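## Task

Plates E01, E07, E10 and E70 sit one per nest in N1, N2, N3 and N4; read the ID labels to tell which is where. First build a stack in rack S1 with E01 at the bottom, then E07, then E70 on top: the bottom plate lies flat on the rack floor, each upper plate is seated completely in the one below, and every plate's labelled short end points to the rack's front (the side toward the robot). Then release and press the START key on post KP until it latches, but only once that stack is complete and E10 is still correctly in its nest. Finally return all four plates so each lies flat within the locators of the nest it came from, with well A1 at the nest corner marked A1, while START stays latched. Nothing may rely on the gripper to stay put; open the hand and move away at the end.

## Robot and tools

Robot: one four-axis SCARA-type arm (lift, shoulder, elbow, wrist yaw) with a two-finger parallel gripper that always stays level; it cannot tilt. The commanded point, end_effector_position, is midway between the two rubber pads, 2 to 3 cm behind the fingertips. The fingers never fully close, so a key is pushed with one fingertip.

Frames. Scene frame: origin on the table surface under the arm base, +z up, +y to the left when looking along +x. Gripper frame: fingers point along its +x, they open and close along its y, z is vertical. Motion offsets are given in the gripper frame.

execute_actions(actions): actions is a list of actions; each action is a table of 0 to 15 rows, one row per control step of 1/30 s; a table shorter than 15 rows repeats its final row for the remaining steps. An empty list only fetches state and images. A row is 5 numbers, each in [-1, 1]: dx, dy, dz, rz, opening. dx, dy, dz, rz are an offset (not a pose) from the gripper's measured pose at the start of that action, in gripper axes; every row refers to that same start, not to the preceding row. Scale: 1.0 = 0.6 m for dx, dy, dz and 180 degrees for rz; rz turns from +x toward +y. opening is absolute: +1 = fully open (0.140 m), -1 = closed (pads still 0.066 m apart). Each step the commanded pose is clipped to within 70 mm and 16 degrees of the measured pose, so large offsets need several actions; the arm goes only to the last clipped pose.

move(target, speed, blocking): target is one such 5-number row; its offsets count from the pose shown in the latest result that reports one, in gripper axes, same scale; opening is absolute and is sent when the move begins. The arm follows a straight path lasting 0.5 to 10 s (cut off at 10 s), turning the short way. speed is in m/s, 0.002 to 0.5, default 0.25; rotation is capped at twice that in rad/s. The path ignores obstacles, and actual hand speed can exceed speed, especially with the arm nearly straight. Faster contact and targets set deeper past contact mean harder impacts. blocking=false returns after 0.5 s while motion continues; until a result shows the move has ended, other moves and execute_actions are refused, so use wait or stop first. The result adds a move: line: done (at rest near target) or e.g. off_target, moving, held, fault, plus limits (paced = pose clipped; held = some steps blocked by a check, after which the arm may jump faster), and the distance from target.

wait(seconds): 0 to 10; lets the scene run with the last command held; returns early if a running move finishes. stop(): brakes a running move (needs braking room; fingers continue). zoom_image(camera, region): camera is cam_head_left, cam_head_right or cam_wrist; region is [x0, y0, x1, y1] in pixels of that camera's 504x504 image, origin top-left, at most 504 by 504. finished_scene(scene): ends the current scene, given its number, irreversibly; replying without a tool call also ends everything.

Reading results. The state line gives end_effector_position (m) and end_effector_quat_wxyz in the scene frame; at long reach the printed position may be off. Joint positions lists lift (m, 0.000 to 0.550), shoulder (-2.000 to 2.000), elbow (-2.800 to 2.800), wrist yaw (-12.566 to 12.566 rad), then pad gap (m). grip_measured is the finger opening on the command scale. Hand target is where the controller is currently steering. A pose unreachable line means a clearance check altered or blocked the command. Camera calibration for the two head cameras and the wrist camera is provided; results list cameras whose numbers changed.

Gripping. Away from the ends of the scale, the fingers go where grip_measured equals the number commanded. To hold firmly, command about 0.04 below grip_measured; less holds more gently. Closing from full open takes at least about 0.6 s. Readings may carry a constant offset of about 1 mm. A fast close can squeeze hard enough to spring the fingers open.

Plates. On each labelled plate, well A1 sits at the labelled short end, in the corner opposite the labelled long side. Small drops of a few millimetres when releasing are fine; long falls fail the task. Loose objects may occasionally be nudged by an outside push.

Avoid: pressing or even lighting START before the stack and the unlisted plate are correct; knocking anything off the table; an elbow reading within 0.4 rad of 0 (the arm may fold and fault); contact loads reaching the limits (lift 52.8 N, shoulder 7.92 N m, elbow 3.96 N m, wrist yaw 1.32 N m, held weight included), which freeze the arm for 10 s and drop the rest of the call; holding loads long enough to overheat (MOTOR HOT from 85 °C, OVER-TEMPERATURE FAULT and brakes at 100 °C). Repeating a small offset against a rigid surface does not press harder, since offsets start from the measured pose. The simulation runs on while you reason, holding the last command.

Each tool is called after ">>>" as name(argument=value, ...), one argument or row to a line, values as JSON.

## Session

>>> execute_actions(
  actions=[],
)

Scene clock: 0.00 s.
end_effector_position=(+0.5745, +0.4494, +0.3589) grip_measured=+1.00 end_effector_quat_wxyz=(+0.895, +0.000, +0.000, +0.447)
Joint positions: [ 0.354  1.258  2.184 -2.516  0.14 ]
Hand target: +0.574, +0.449, +0.359; +0.895, +0.000, +0.000, +0.447
camera_calibration (this result's frames):
cam_wrist: T_world_to_cam=[[0.802372, -0.596823, -0.0014632, -0.182216], [-0.359658, -0.481566, -0.799212, 0.697713], [0.476284, 0.641792, -0.601047, -0.250409], [0, 0, 0, 1]] pos_world=[0.516409, 0.387954, 0.406847]

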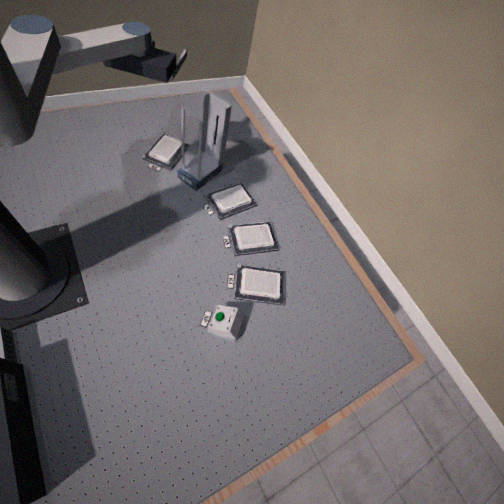

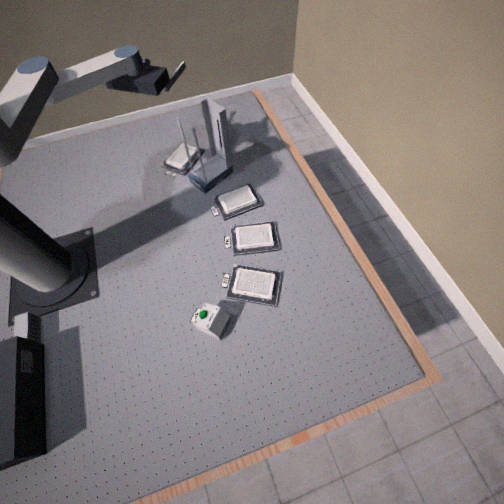

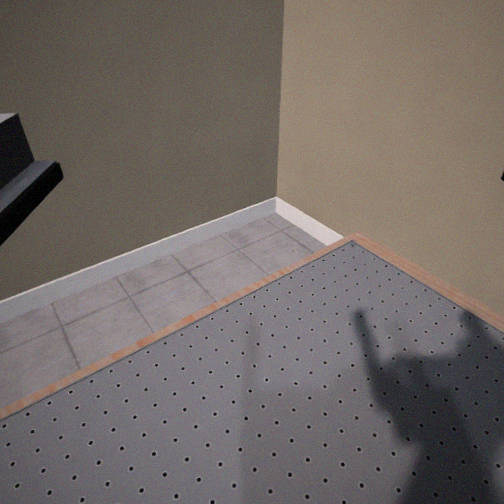

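>>> zoom_image(
  camera="cam_head_left",
  region=[130, 85, 300, 255],
)

>>> zoom_image(
  camera="cam_head_left",
  region=[180, 210, 310, 350],
)

>>> zoom_image(
  camera="cam_head_right",
  region=[180, 210, 310, 350],
)

Region (130, 85, 300, 255) of cam_head_left's 504x504 image, scaled by 2.965, with more detail than that image has.

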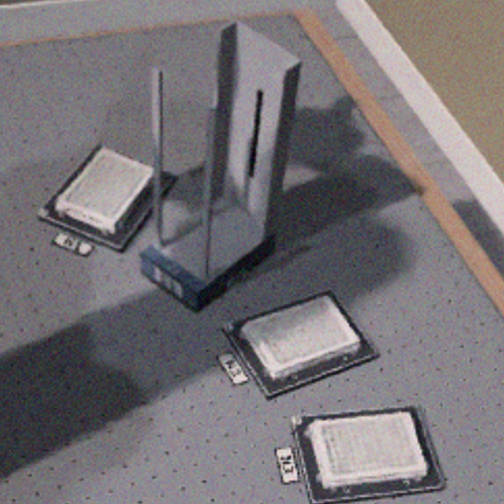

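Region (180, 210, 310, 350) of cam_head_left's 504x504 image, scaled by 3.600, with more detail than that image has; it fills the left 468 columns of this view, and the rest is white.

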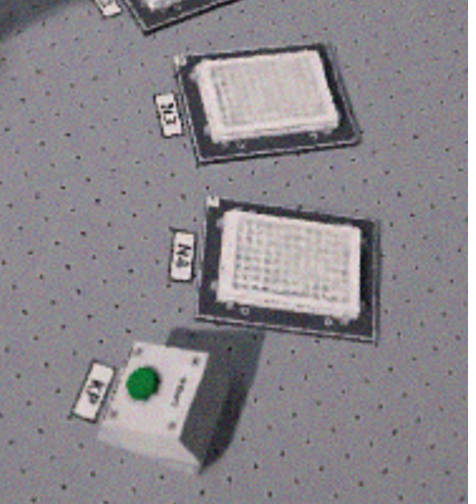

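Region (180, 210, 310, 350) of cam_head_right's 504x504 image, scaled by 3.600, with more detail than that image has; it fills the left 468 columns of this view, and the rest is white.

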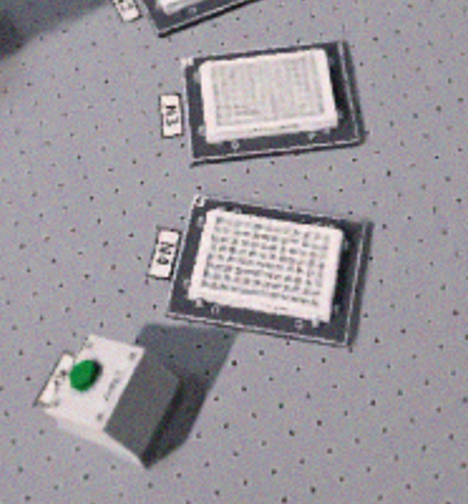

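>>> move(
  target=[-0.4283, -0.104, 0, -0.1004, 1],
  speed=0.35,
)

>>> move(
  target=[0, 0, -0.365, 0, 1],
  speed=0.35,
)

Scene clock: 9.50 s.
end_effector_position=(+0.4699, +0.2063, +0.3589) grip_measured=+1.00 end_effector_quat_wxyz=(+0.954, +0.000, +0.000, +0.300)
Joint positions: [ 0.354  1.585  0.86  -1.836  0.14 ]
Hand target: +0.470, +0.206, +0.359; +0.954, +0.000, +0.000, +0.300
Off the commanded pose: 0.000 m, 0 deg.
move: done
camera_calibration (this result's frames):
cam_wrist: T_world_to_cam=[[0.577253, -0.816564, -0.0014632, -0.0922366], [-0.49147, -0.346002, -0.799212, 0.576999], [0.652102, 0.462067, -0.601047, -0.0901519], [0, 0, 0, 1]] pos_world=[0.395609, 0.165982, 0.406824]

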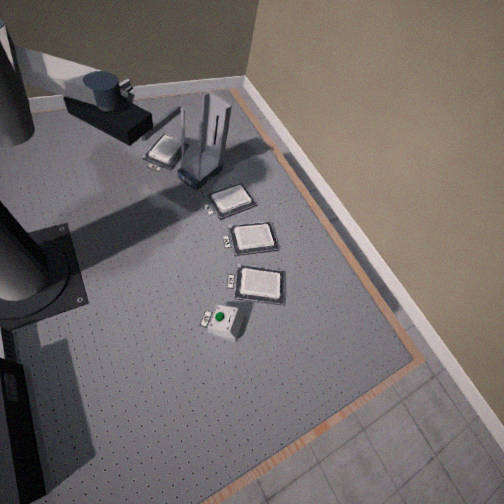

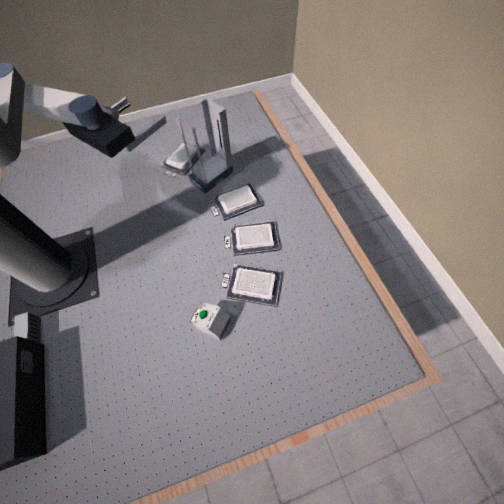

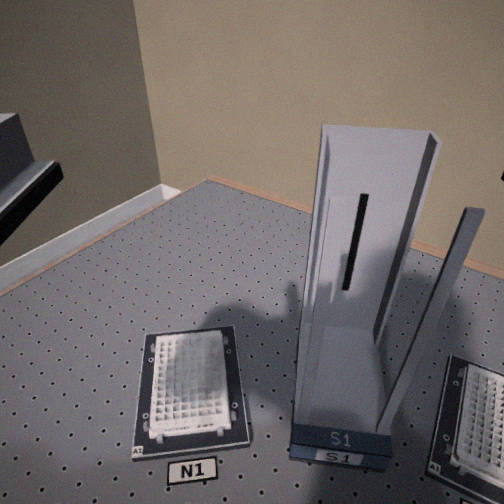

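Scene clock: 10.63 s.
end_effector_position=(+0.4699, +0.2063, +0.1399) grip_measured=+1.00 end_effector_quat_wxyz=(+0.954, +0.000, +0.000, +0.300)
Joint positions: [ 0.135  1.585  0.86  -1.836  0.14 ]
Hand target: +0.470, +0.206, +0.140; +0.954, +0.000, +0.000, +0.300
Off the commanded pose: 0.000 m, 0 deg.
move: done
camera_calibration (this result's frames):
cam_wrist: T_world_to_cam=[[0.577211, -0.816593, -0.0014632, -0.0925437], [-0.491487, -0.345977, -0.799212, 0.401916], [0.652125, 0.462034, -0.601047, -0.221819], [0, 0, 0, 1]] pos_world=[0.395608, 0.165971, 0.187757]

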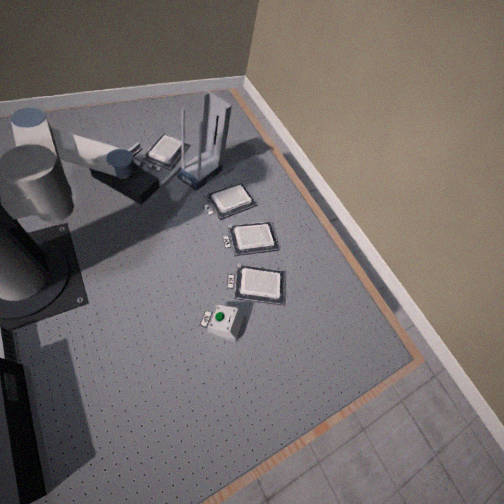

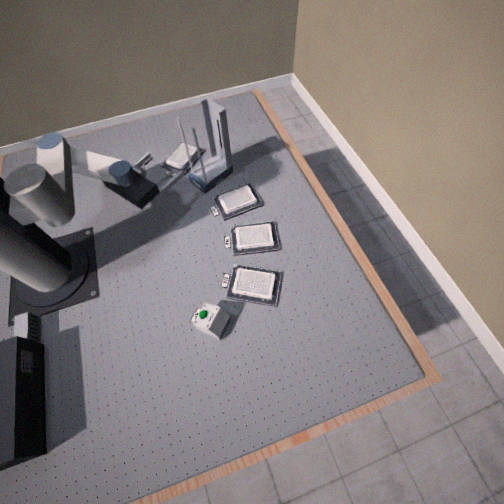

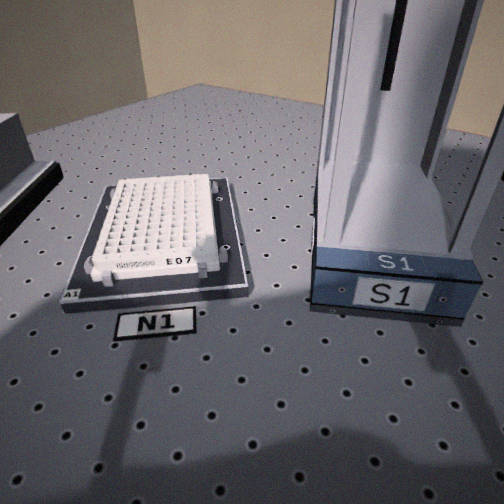

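>>> zoom_image(
  camera="cam_wrist",
  region=[50, 160, 270, 350],
)

>>> zoom_image(
  camera="cam_wrist",
  region=[290, 130, 504, 340],
)

Region (50, 160, 270, 350) of cam_wrist's 504x504 image, scaled by 2.291, with more detail than that image has; it fills the top 435 rows of this view, and the rest is white.

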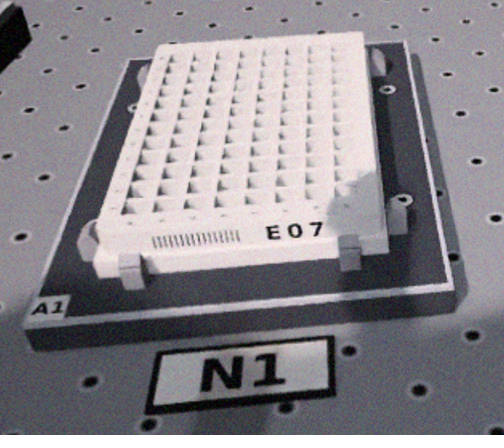

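Region (290, 130, 504, 340) of cam_wrist's 504x504 image, scaled by 2.355, with more detail than that image has; it fills the top 495 rows of this view, and the rest is white.

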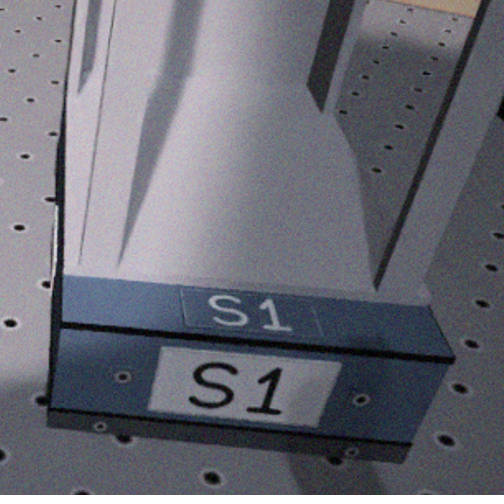

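>>> move(
  target=[-0.1269, -0.3694, 0, -0.211, 1],
  speed=0.35,
)

Scene clock: 19.33 s.
end_effector_position=(+0.5345, -0.0189, +0.1399) grip_measured=+1.00 end_effector_quat_wxyz=(+1.000, +0.000, +0.000, -0.027)
Joint positions: [ 0.135  0.922  0.861 -1.836  0.14 ]
Hand target: +0.534, -0.019, +0.140; +1.000, +0.000, +0.000, -0.026
Off the commanded pose: 0.000 m, 0 deg.
move: done
camera_calibration (this result's frames):
cam_wrist: T_world_to_cam=[[-0.0475971, -0.998866, -0.0014632, 0.0167776], [-0.600311, 0.0297762, -0.799212, 0.421025], [0.798349, -0.0371618, -0.601047, -0.247497], [0, 0, 0, 1]] pos_world=[0.451133, -0.00497541, 0.187756]

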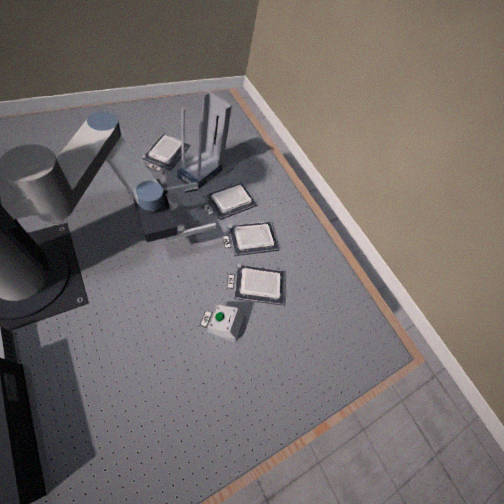

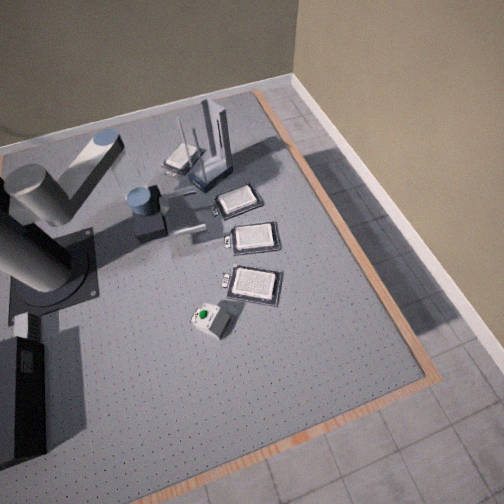

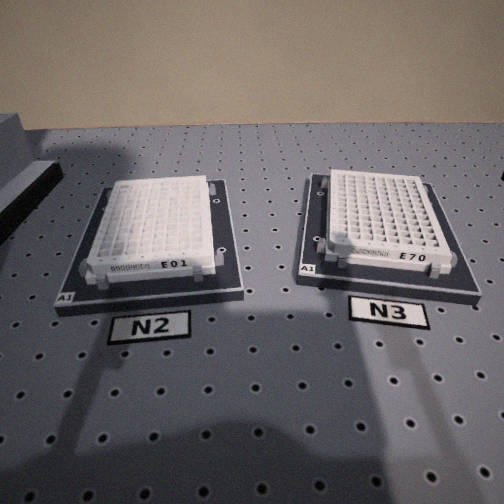

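>>> zoom_image(
  camera="cam_wrist",
  region=[40, 160, 260, 350],
)

>>> zoom_image(
  camera="cam_wrist",
  region=[280, 155, 500, 345],
)

Region (40, 160, 260, 350) of cam_wrist's 504x504 image, scaled by 2.291, with more detail than that image has; it fills the top 435 rows of this view, and the rest is white.

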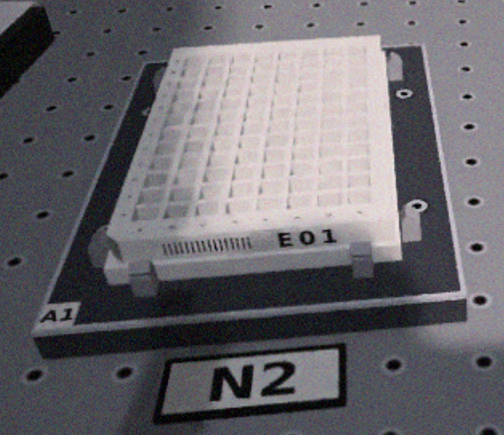

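Region (280, 155, 500, 345) of cam_wrist's 504x504 image, scaled by 2.291, with more detail than that image has; it fills the top 435 rows of this view, and the rest is white.

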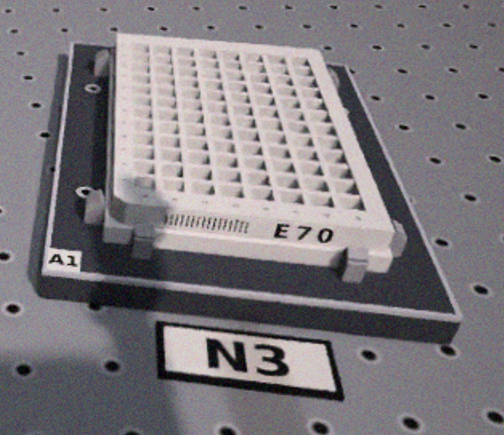

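>>> move(
  target=[0.2481, 0.1383, -0.0665, 0.0446, 0.2],
  speed=0.3,
)

Scene clock: 36.23 s.
end_effector_position=(+0.6876, +0.0562, +0.0999) grip_measured=+0.20 end_effector_quat_wxyz=(+0.999, +0.000, +0.000, +0.044)
Joint positions: [ 0.095  0.81   1.609 -2.331  0.11 ]
Hand target: +0.688, +0.056, +0.100; +0.999, +0.000, +0.000, +0.044
Off the commanded pose: 0.000 m, 0 deg.
move: done
camera_calibration (this result's frames):
cam_wrist: T_world_to_cam=[[0.0927517, -0.995688, -0.0014632, 0.00231311], [-0.598565, -0.0545839, -0.799212, 0.482311], [0.795686, 0.0750041, -0.601047, -0.395395], [0, 0, 0, 1]] pos_world=[0.60309, 0.0582857, 0.147821]

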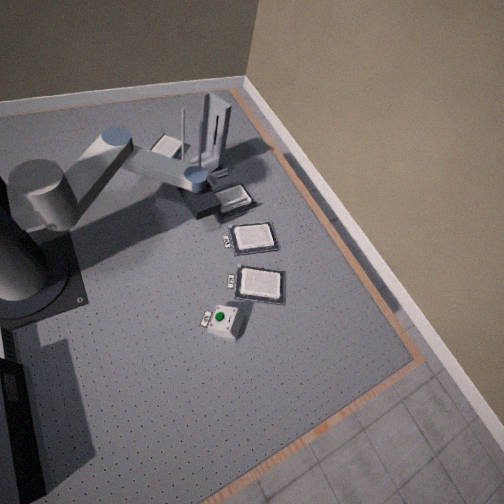

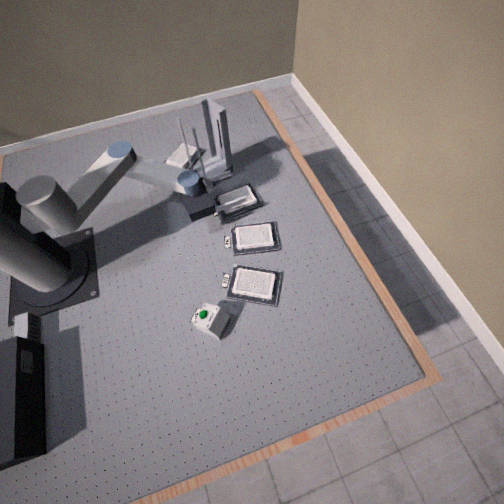

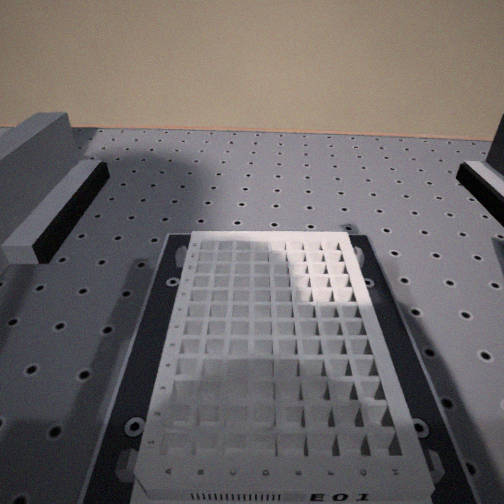

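>>> zoom_image(
  camera="cam_wrist",
  region=[80, 220, 480, 504],
)

Region (80, 220, 480, 504) of cam_wrist's 504x504 image, scaled by 1.260, with more detail than that image has; it fills the top 358 rows of this view, and the rest is white.

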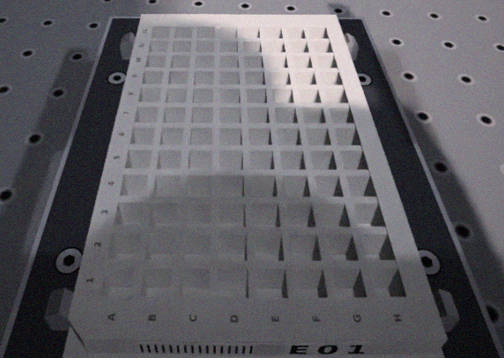

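>>> move(
  target=[0.0018, 0.0018, -0.1078, -0.0014, -0.1],
  speed=0.15,
)

Scene clock: 43.77 s.
end_effector_position=(+0.6886, +0.0573, +0.0352) grip_measured=-0.10 end_effector_quat_wxyz=(+0.999, +0.000, +0.000, +0.042)
Joint positions: [ 0.03   0.811  1.615 -2.343  0.099]
Hand target: +0.689, +0.057, +0.035; +0.999, +0.000, +0.000, +0.042
Off the commanded pose: 0.000 m, 0 deg.
move: done
camera_calibration (this result's frames):
cam_wrist: T_world_to_cam=[[0.088357, -0.996088, -0.0014632, 0.00626439], [-0.5988, -0.051942, -0.799212, 0.431211], [0.79601, 0.0714921, -0.601047, -0.43518], [0, 0, 0, 1]] pos_world=[0.604063, 0.0597498, 0.0830741]

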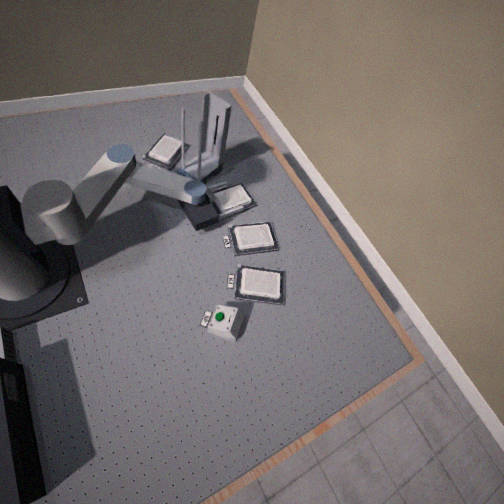

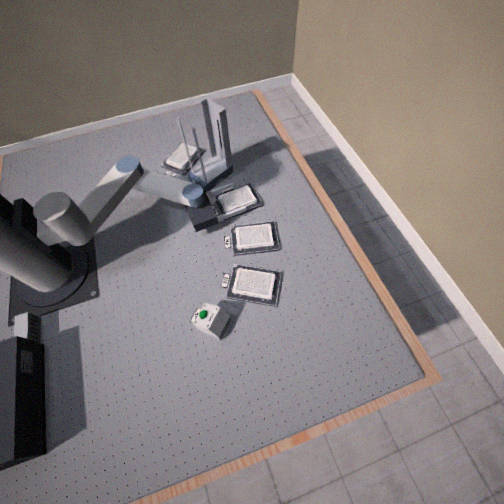

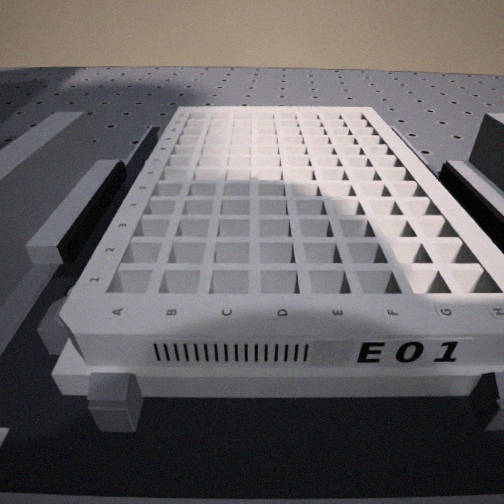

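>>> execute_actions(
  actions=[
    [[0,0,0,0,-0.3],[0,0,0,0,-0.4],[0,0,0,0,-0.45],[0,0,0,0,-0.47],[0,0,0,0,-0.49],[0,0,0,0,-0.5],[0,0,0,0,-0.51],[0,0,0,0,-0.52],[0,0,0,0,-0.53],[0,0,0,0,-0.54],[0,0,0,0,-0.55],[0,0,0,0,-0.56],[0,0,0,0,-0.57],[0,0,0,0,-0.59],[0,0,0,0,-0.61]],
    [[0,0,0,0,-0.61]],
  ],
)

Scene clock: 47.57 s.
end_effector_position=(+0.6886, +0.0573, +0.0352) grip_measured=-0.56 end_effector_quat_wxyz=(+0.999, +0.000, +0.000, +0.042)
Joint positions: [ 0.03   0.811  1.615 -2.343  0.082]
Hand target: +0.689, +0.057, +0.035; +0.999, +0.000, +0.000, +0.042
Off the commanded pose: 0.000 m, 0 deg.
camera_calibration (this result's frames):
cam_wrist: T_world_to_cam=[[0.088356, -0.996088, -0.0014632, 0.00626584], [-0.5988, -0.0519414, -0.799212, 0.431213], [0.79601, 0.0714914, -0.601047, -0.435182], [0, 0, 0, 1]] pos_world=[0.604066, 0.0597509, 0.0830754]

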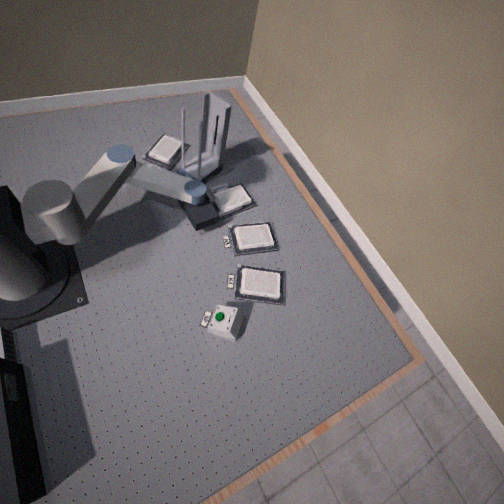

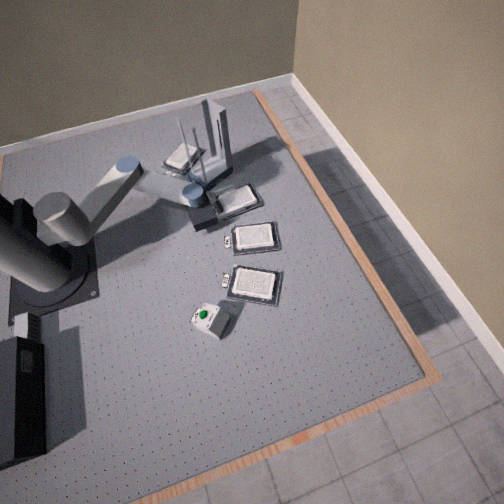

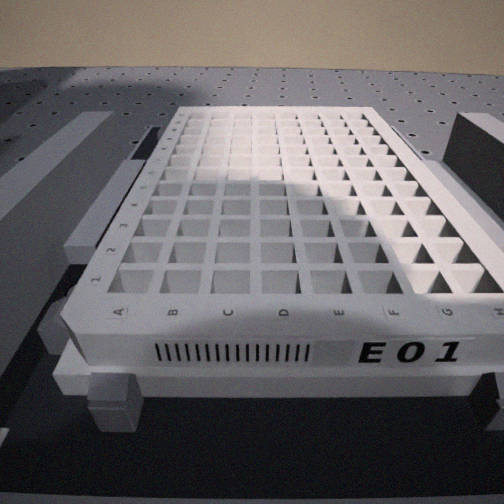

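>>> move(
  target=[0, 0, 0.503, 0, -0.61],
  speed=0.35,
)

>>> move(
  target=[-0.064, 0.281, 0, 0.1284, -0.61],
  speed=0.3,
)

Scene clock: 53.83 s.
end_effector_position=(+0.6886, +0.0573, +0.3370) grip_measured=-0.56 end_effector_quat_wxyz=(+0.999, +0.000, +0.000, +0.042)
Joint positions: [ 0.332  0.811  1.615 -2.343  0.082]
Hand target: +0.689, +0.057, +0.337; +0.999, +0.000, +0.000, +0.042
Off the commanded pose: 0.000 m, 0 deg.
move: done
camera_calibration (this result's frames):
cam_wrist: T_world_to_cam=[[0.0883967, -0.996084, -0.0014632, 0.00669034], [-0.598798, -0.0519658, -0.799212, 0.672464], [0.796007, 0.0715239, -0.601047, -0.25376], [0, 0, 0, 1]] pos_world=[0.604073, 0.0597591, 0.384929]

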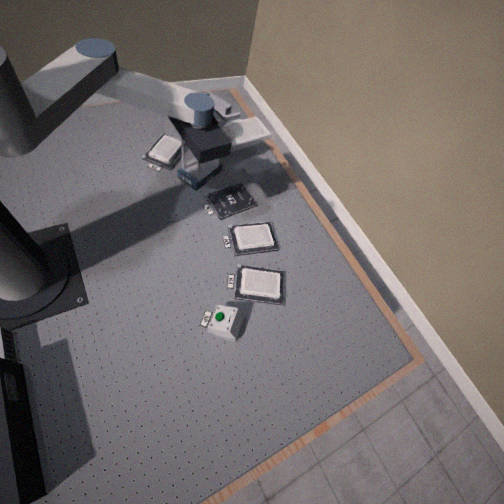

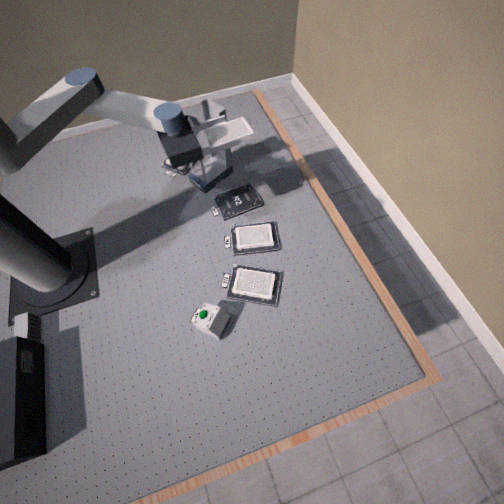

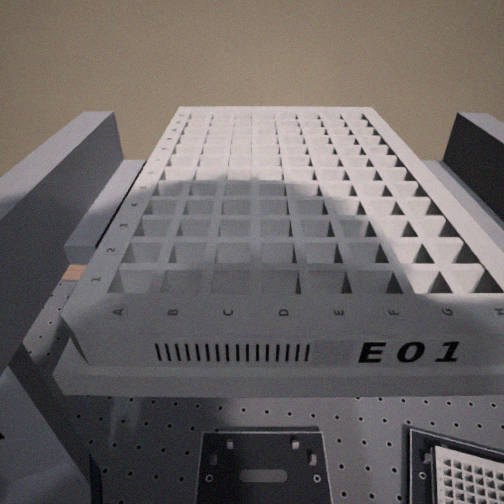

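Scene clock: 54.87 s.
end_effector_position=(+0.6362, +0.2222, +0.3370) grip_measured=-0.56 end_effector_quat_wxyz=(+0.970, +0.000, +0.000, +0.241)
Joint positions: [ 0.332  1.136  1.589 -2.238  0.082]
Hand target: +0.636, +0.222, +0.337; +0.971, +0.000, +0.000, +0.241
Off the commanded pose: 0.000 m, 0 deg.
move: done
camera_calibration (this result's frames):
cam_wrist: T_world_to_cam=[[0.472864, -0.881134, -0.0014632, -0.0945054], [-0.530157, -0.283184, -0.799212, 0.657392], [0.703799, 0.378694, -0.601047, -0.233472], [0, 0, 0, 1]] pos_world=[0.557526, 0.191305, 0.384929]

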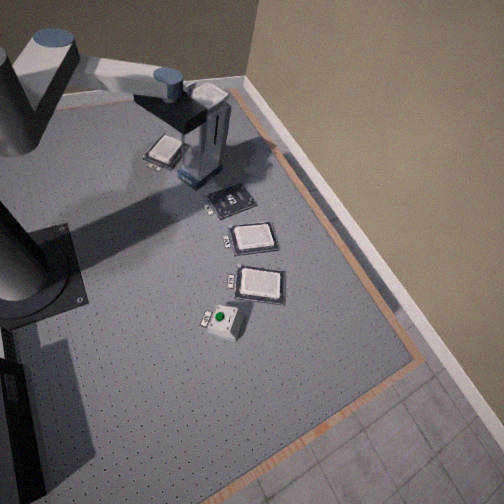

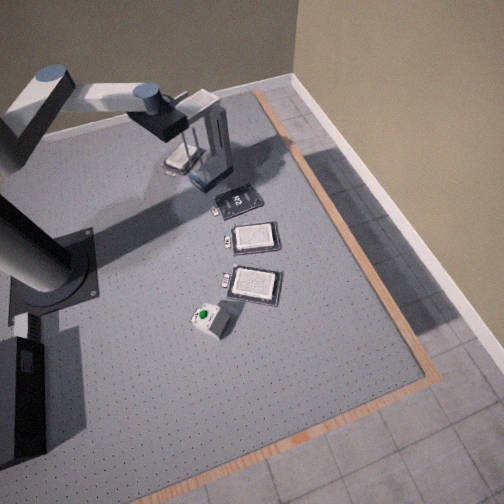

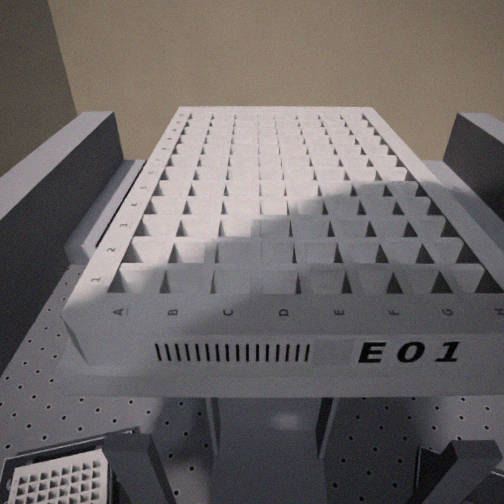

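>>> zoom_image(
  camera="cam_wrist",
  region=[60, 380, 504, 504],
)

Region (60, 380, 504, 504) of cam_wrist's 504x504 image, scaled by 1.135, with more detail than that image has; it fills the top 141 rows of this view, and the rest is white.

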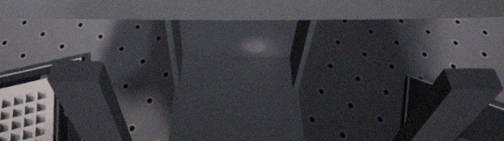

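>>> move(
  target=[0.007, -0.0043, -0.0267, -0.0078, -0.61],
  speed=0.05,
)

Scene clock: 69.93 s.
end_effector_position=(+0.6411, +0.2220, +0.3209) grip_measured=-0.56 end_effector_quat_wxyz=(+0.973, +0.000, +0.000, +0.229)
Joint positions: [ 0.316  1.129  1.612 -2.278  0.082]
Hand target: +0.641, +0.222, +0.321; +0.973, +0.000, +0.000, +0.229
Off the commanded pose: 0.000 m, 0 deg.
move: done
camera_calibration (this result's frames):
cam_wrist: T_world_to_cam=[[0.451393, -0.892324, -0.0014632, -0.0808019], [-0.536858, -0.270265, -0.799212, 0.64846], [0.712761, 0.361544, -0.601047, -0.248415], [0, 0, 0, 1]] pos_world=[0.561664, 0.192968, 0.36883]

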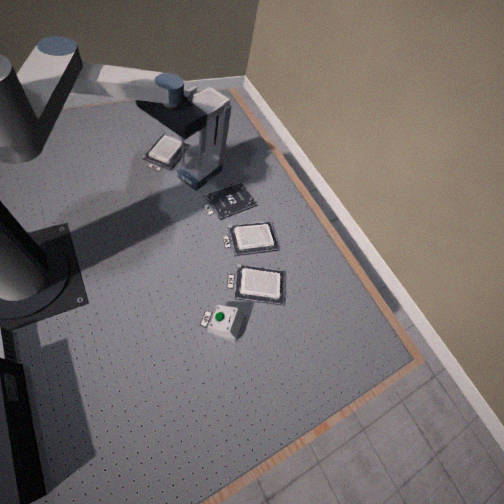

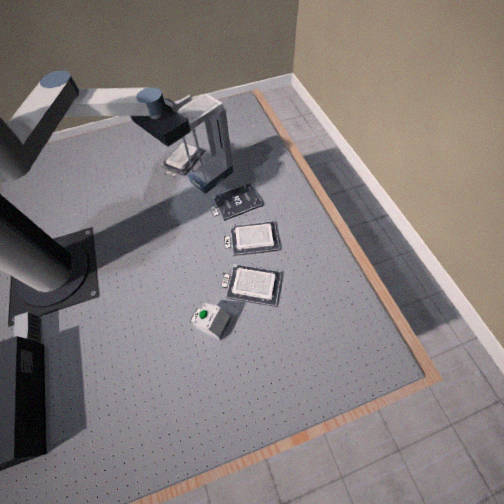

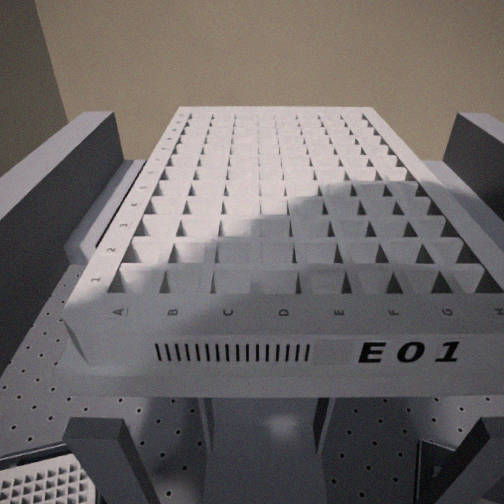

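>>> zoom_image(
  camera="cam_wrist",
  region=[40, 380, 504, 504],
)

Region (40, 380, 504, 504) of cam_wrist's 504x504 image, scaled by 1.086, with more detail than that image has; it fills the top 135 rows of this view, and the rest is white.

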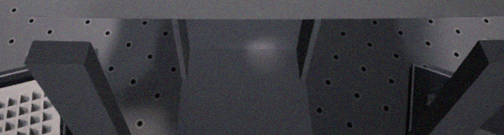

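>>> move(
  target=[-0.0006, 0, -0.048, 0, -0.61],
  speed=0.04,
)

>>> zoom_image(
  camera="cam_wrist",
  region=[130, 60, 430, 160],
)

Scene clock: 77.10 s.
end_effector_position=(+0.6408, +0.2218, +0.2921) grip_measured=-0.56 end_effector_quat_wxyz=(+0.973, +0.000, +0.000, +0.229)
Joint positions: [ 0.287  1.129  1.61  -2.277  0.082]
Hand target: +0.641, +0.222, +0.292; +0.973, +0.000, +0.000, +0.229
Off the commanded pose: 0.000 m, 0 deg.
move: done
camera_calibration (this result's frames):
cam_wrist: T_world_to_cam=[[0.451163, -0.892441, -0.0014632, -0.08074], [-0.536928, -0.270127, -0.799212, 0.625195], [0.712854, 0.36136, -0.601047, -0.265528], [0, 0, 0, 1]] pos_world=[0.561394, 0.192777, 0.339951]

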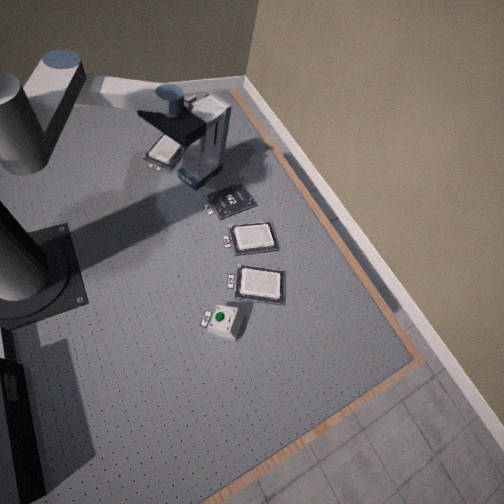

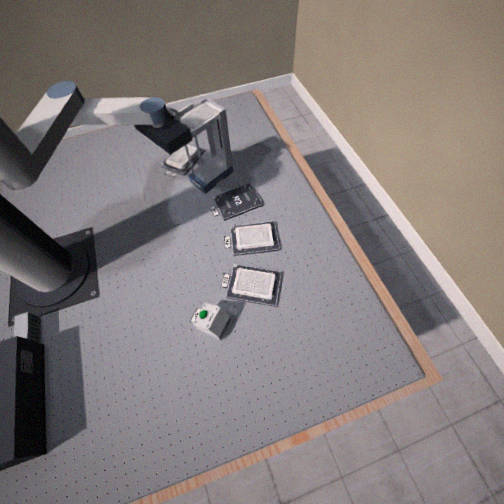

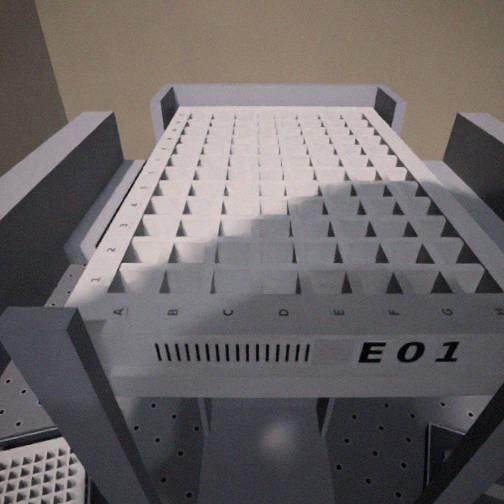

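Region (130, 60, 430, 160) of cam_wrist's 504x504 image, scaled by 1.680, with more detail than that image has.

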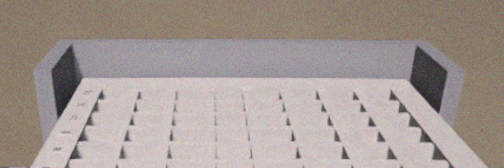

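>>> move(
  target=[0, 0.0005, -0.3718, 0, -0.61],
  speed=0.18,
)

>>> move(
  target=[0, 0, -0.0063, 0, -0.61],
  speed=0.01,
)

Scene clock: 85.10 s.
end_effector_position=(+0.6407, +0.2220, +0.0689) grip_measured=-0.56 end_effector_quat_wxyz=(+0.973, +0.000, +0.000, +0.229)
Joint positions: [ 0.064  1.13   1.61  -2.278  0.082]
Hand target: +0.641, +0.222, +0.069; +0.973, +0.000, +0.000, +0.229
Off the commanded pose: 0.000 m, 0 deg.
move: done
camera_calibration (this result's frames):
cam_wrist: T_world_to_cam=[[0.451222, -0.89241, -0.0014632, -0.0808689], [-0.53691, -0.270163, -0.799212, 0.446835], [0.71283, 0.361408, -0.601047, -0.399647], [0, 0, 0, 1]] pos_world=[0.56128, 0.192986, 0.116791]

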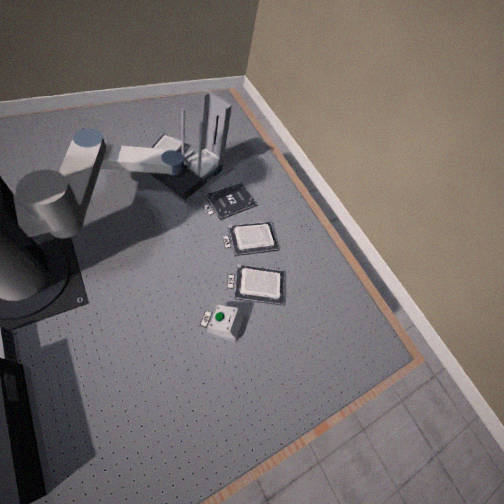

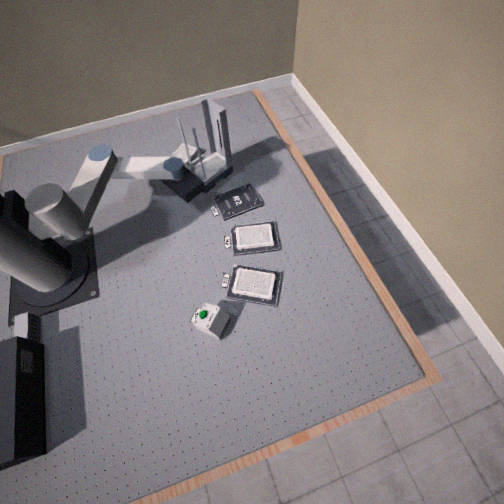

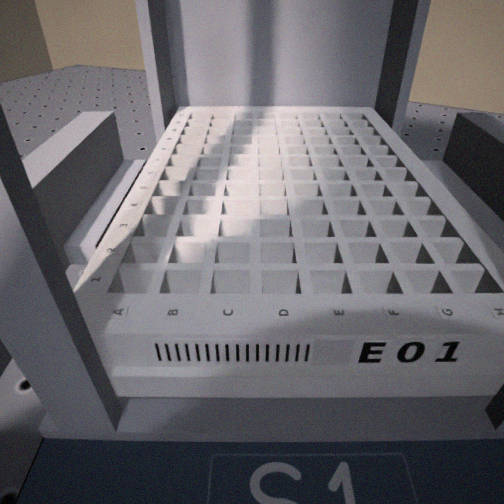

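Scene clock: 85.80 s.
end_effector_position=(+0.6407, +0.2220, +0.0651) grip_measured=-0.56 end_effector_quat_wxyz=(+0.973, +0.000, +0.000, +0.229)
Joint positions: [ 0.06   1.13   1.61  -2.278  0.082]
Hand target: +0.641, +0.222, +0.065; +0.973, +0.000, +0.000, +0.229
Off the commanded pose: 0.000 m, 0 deg.
move: done
camera_calibration (this result's frames):
cam_wrist: T_world_to_cam=[[0.451209, -0.892417, -0.0014632, -0.080872], [-0.536913, -0.270155, -0.799212, 0.443823], [0.712835, 0.361398, -0.601047, -0.401914], [0, 0, 0, 1]] pos_world=[0.561283, 0.19298, 0.113022]

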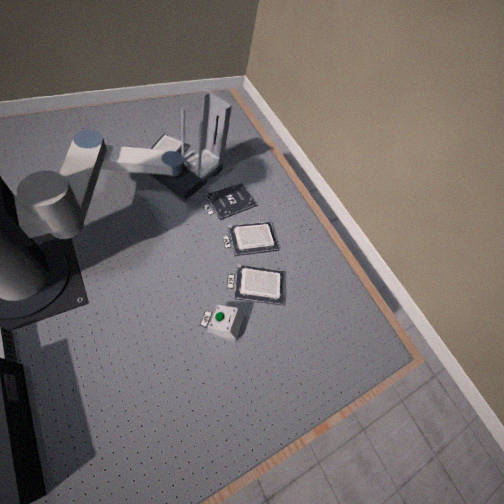

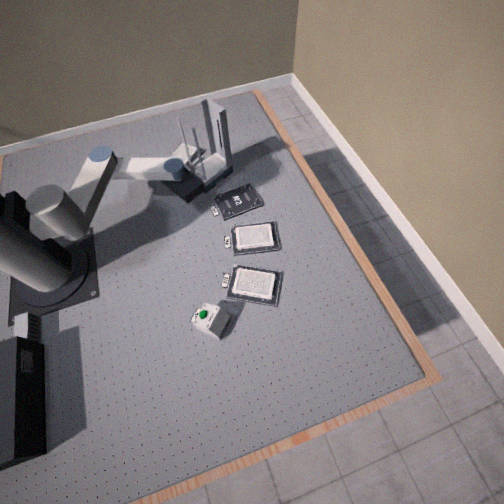

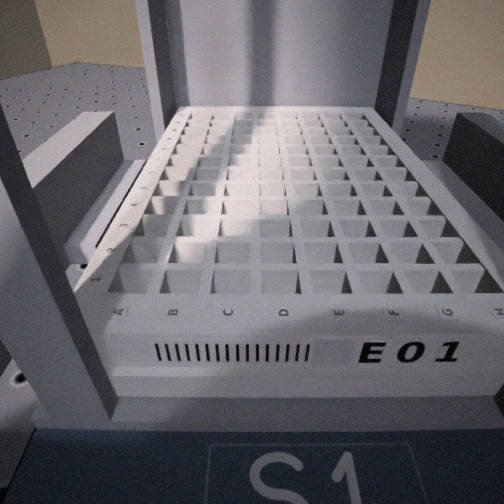

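>>> execute_actions(
  actions=[],
)

Scene clock: 96.50 s.
end_effector_position=(+0.6407, +0.2220, +0.0651) grip_measured=-0.56 end_effector_quat_wxyz=(+0.973, +0.000, +0.000, +0.229)
Joint positions: [ 0.06   1.13   1.61  -2.278  0.082]
Hand target: +0.641, +0.222, +0.065; +0.973, +0.000, +0.000, +0.229
Off the commanded pose: 0.000 m, 0 deg.
camera_calibration (this result's frames):
cam_wrist: T_world_to_cam=[[0.451209, -0.892417, -0.0014632, -0.080872], [-0.536913, -0.270155, -0.799212, 0.443823], [0.712835, 0.361398, -0.601047, -0.401914], [0, 0, 0, 1]] pos_world=[0.561283, 0.19298, 0.113022]

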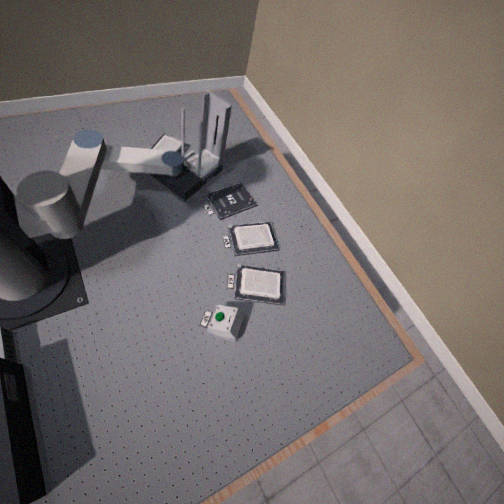

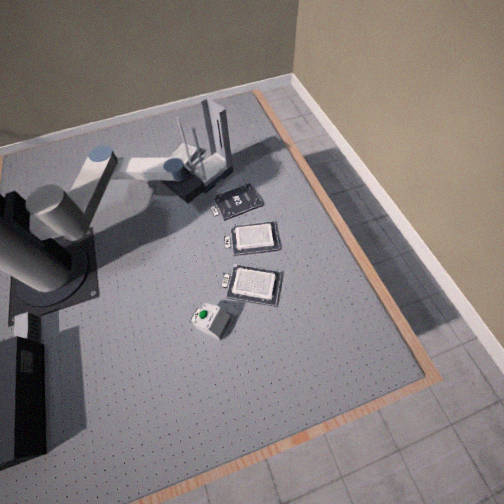

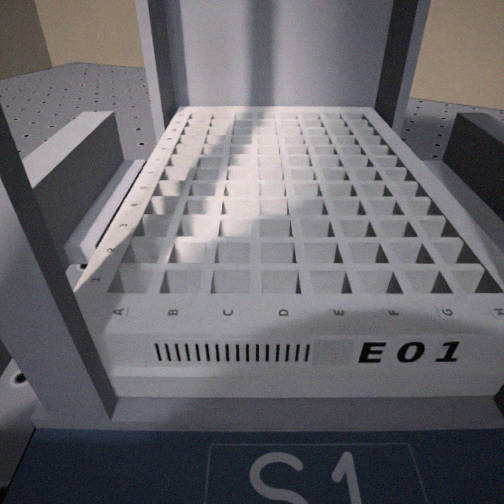

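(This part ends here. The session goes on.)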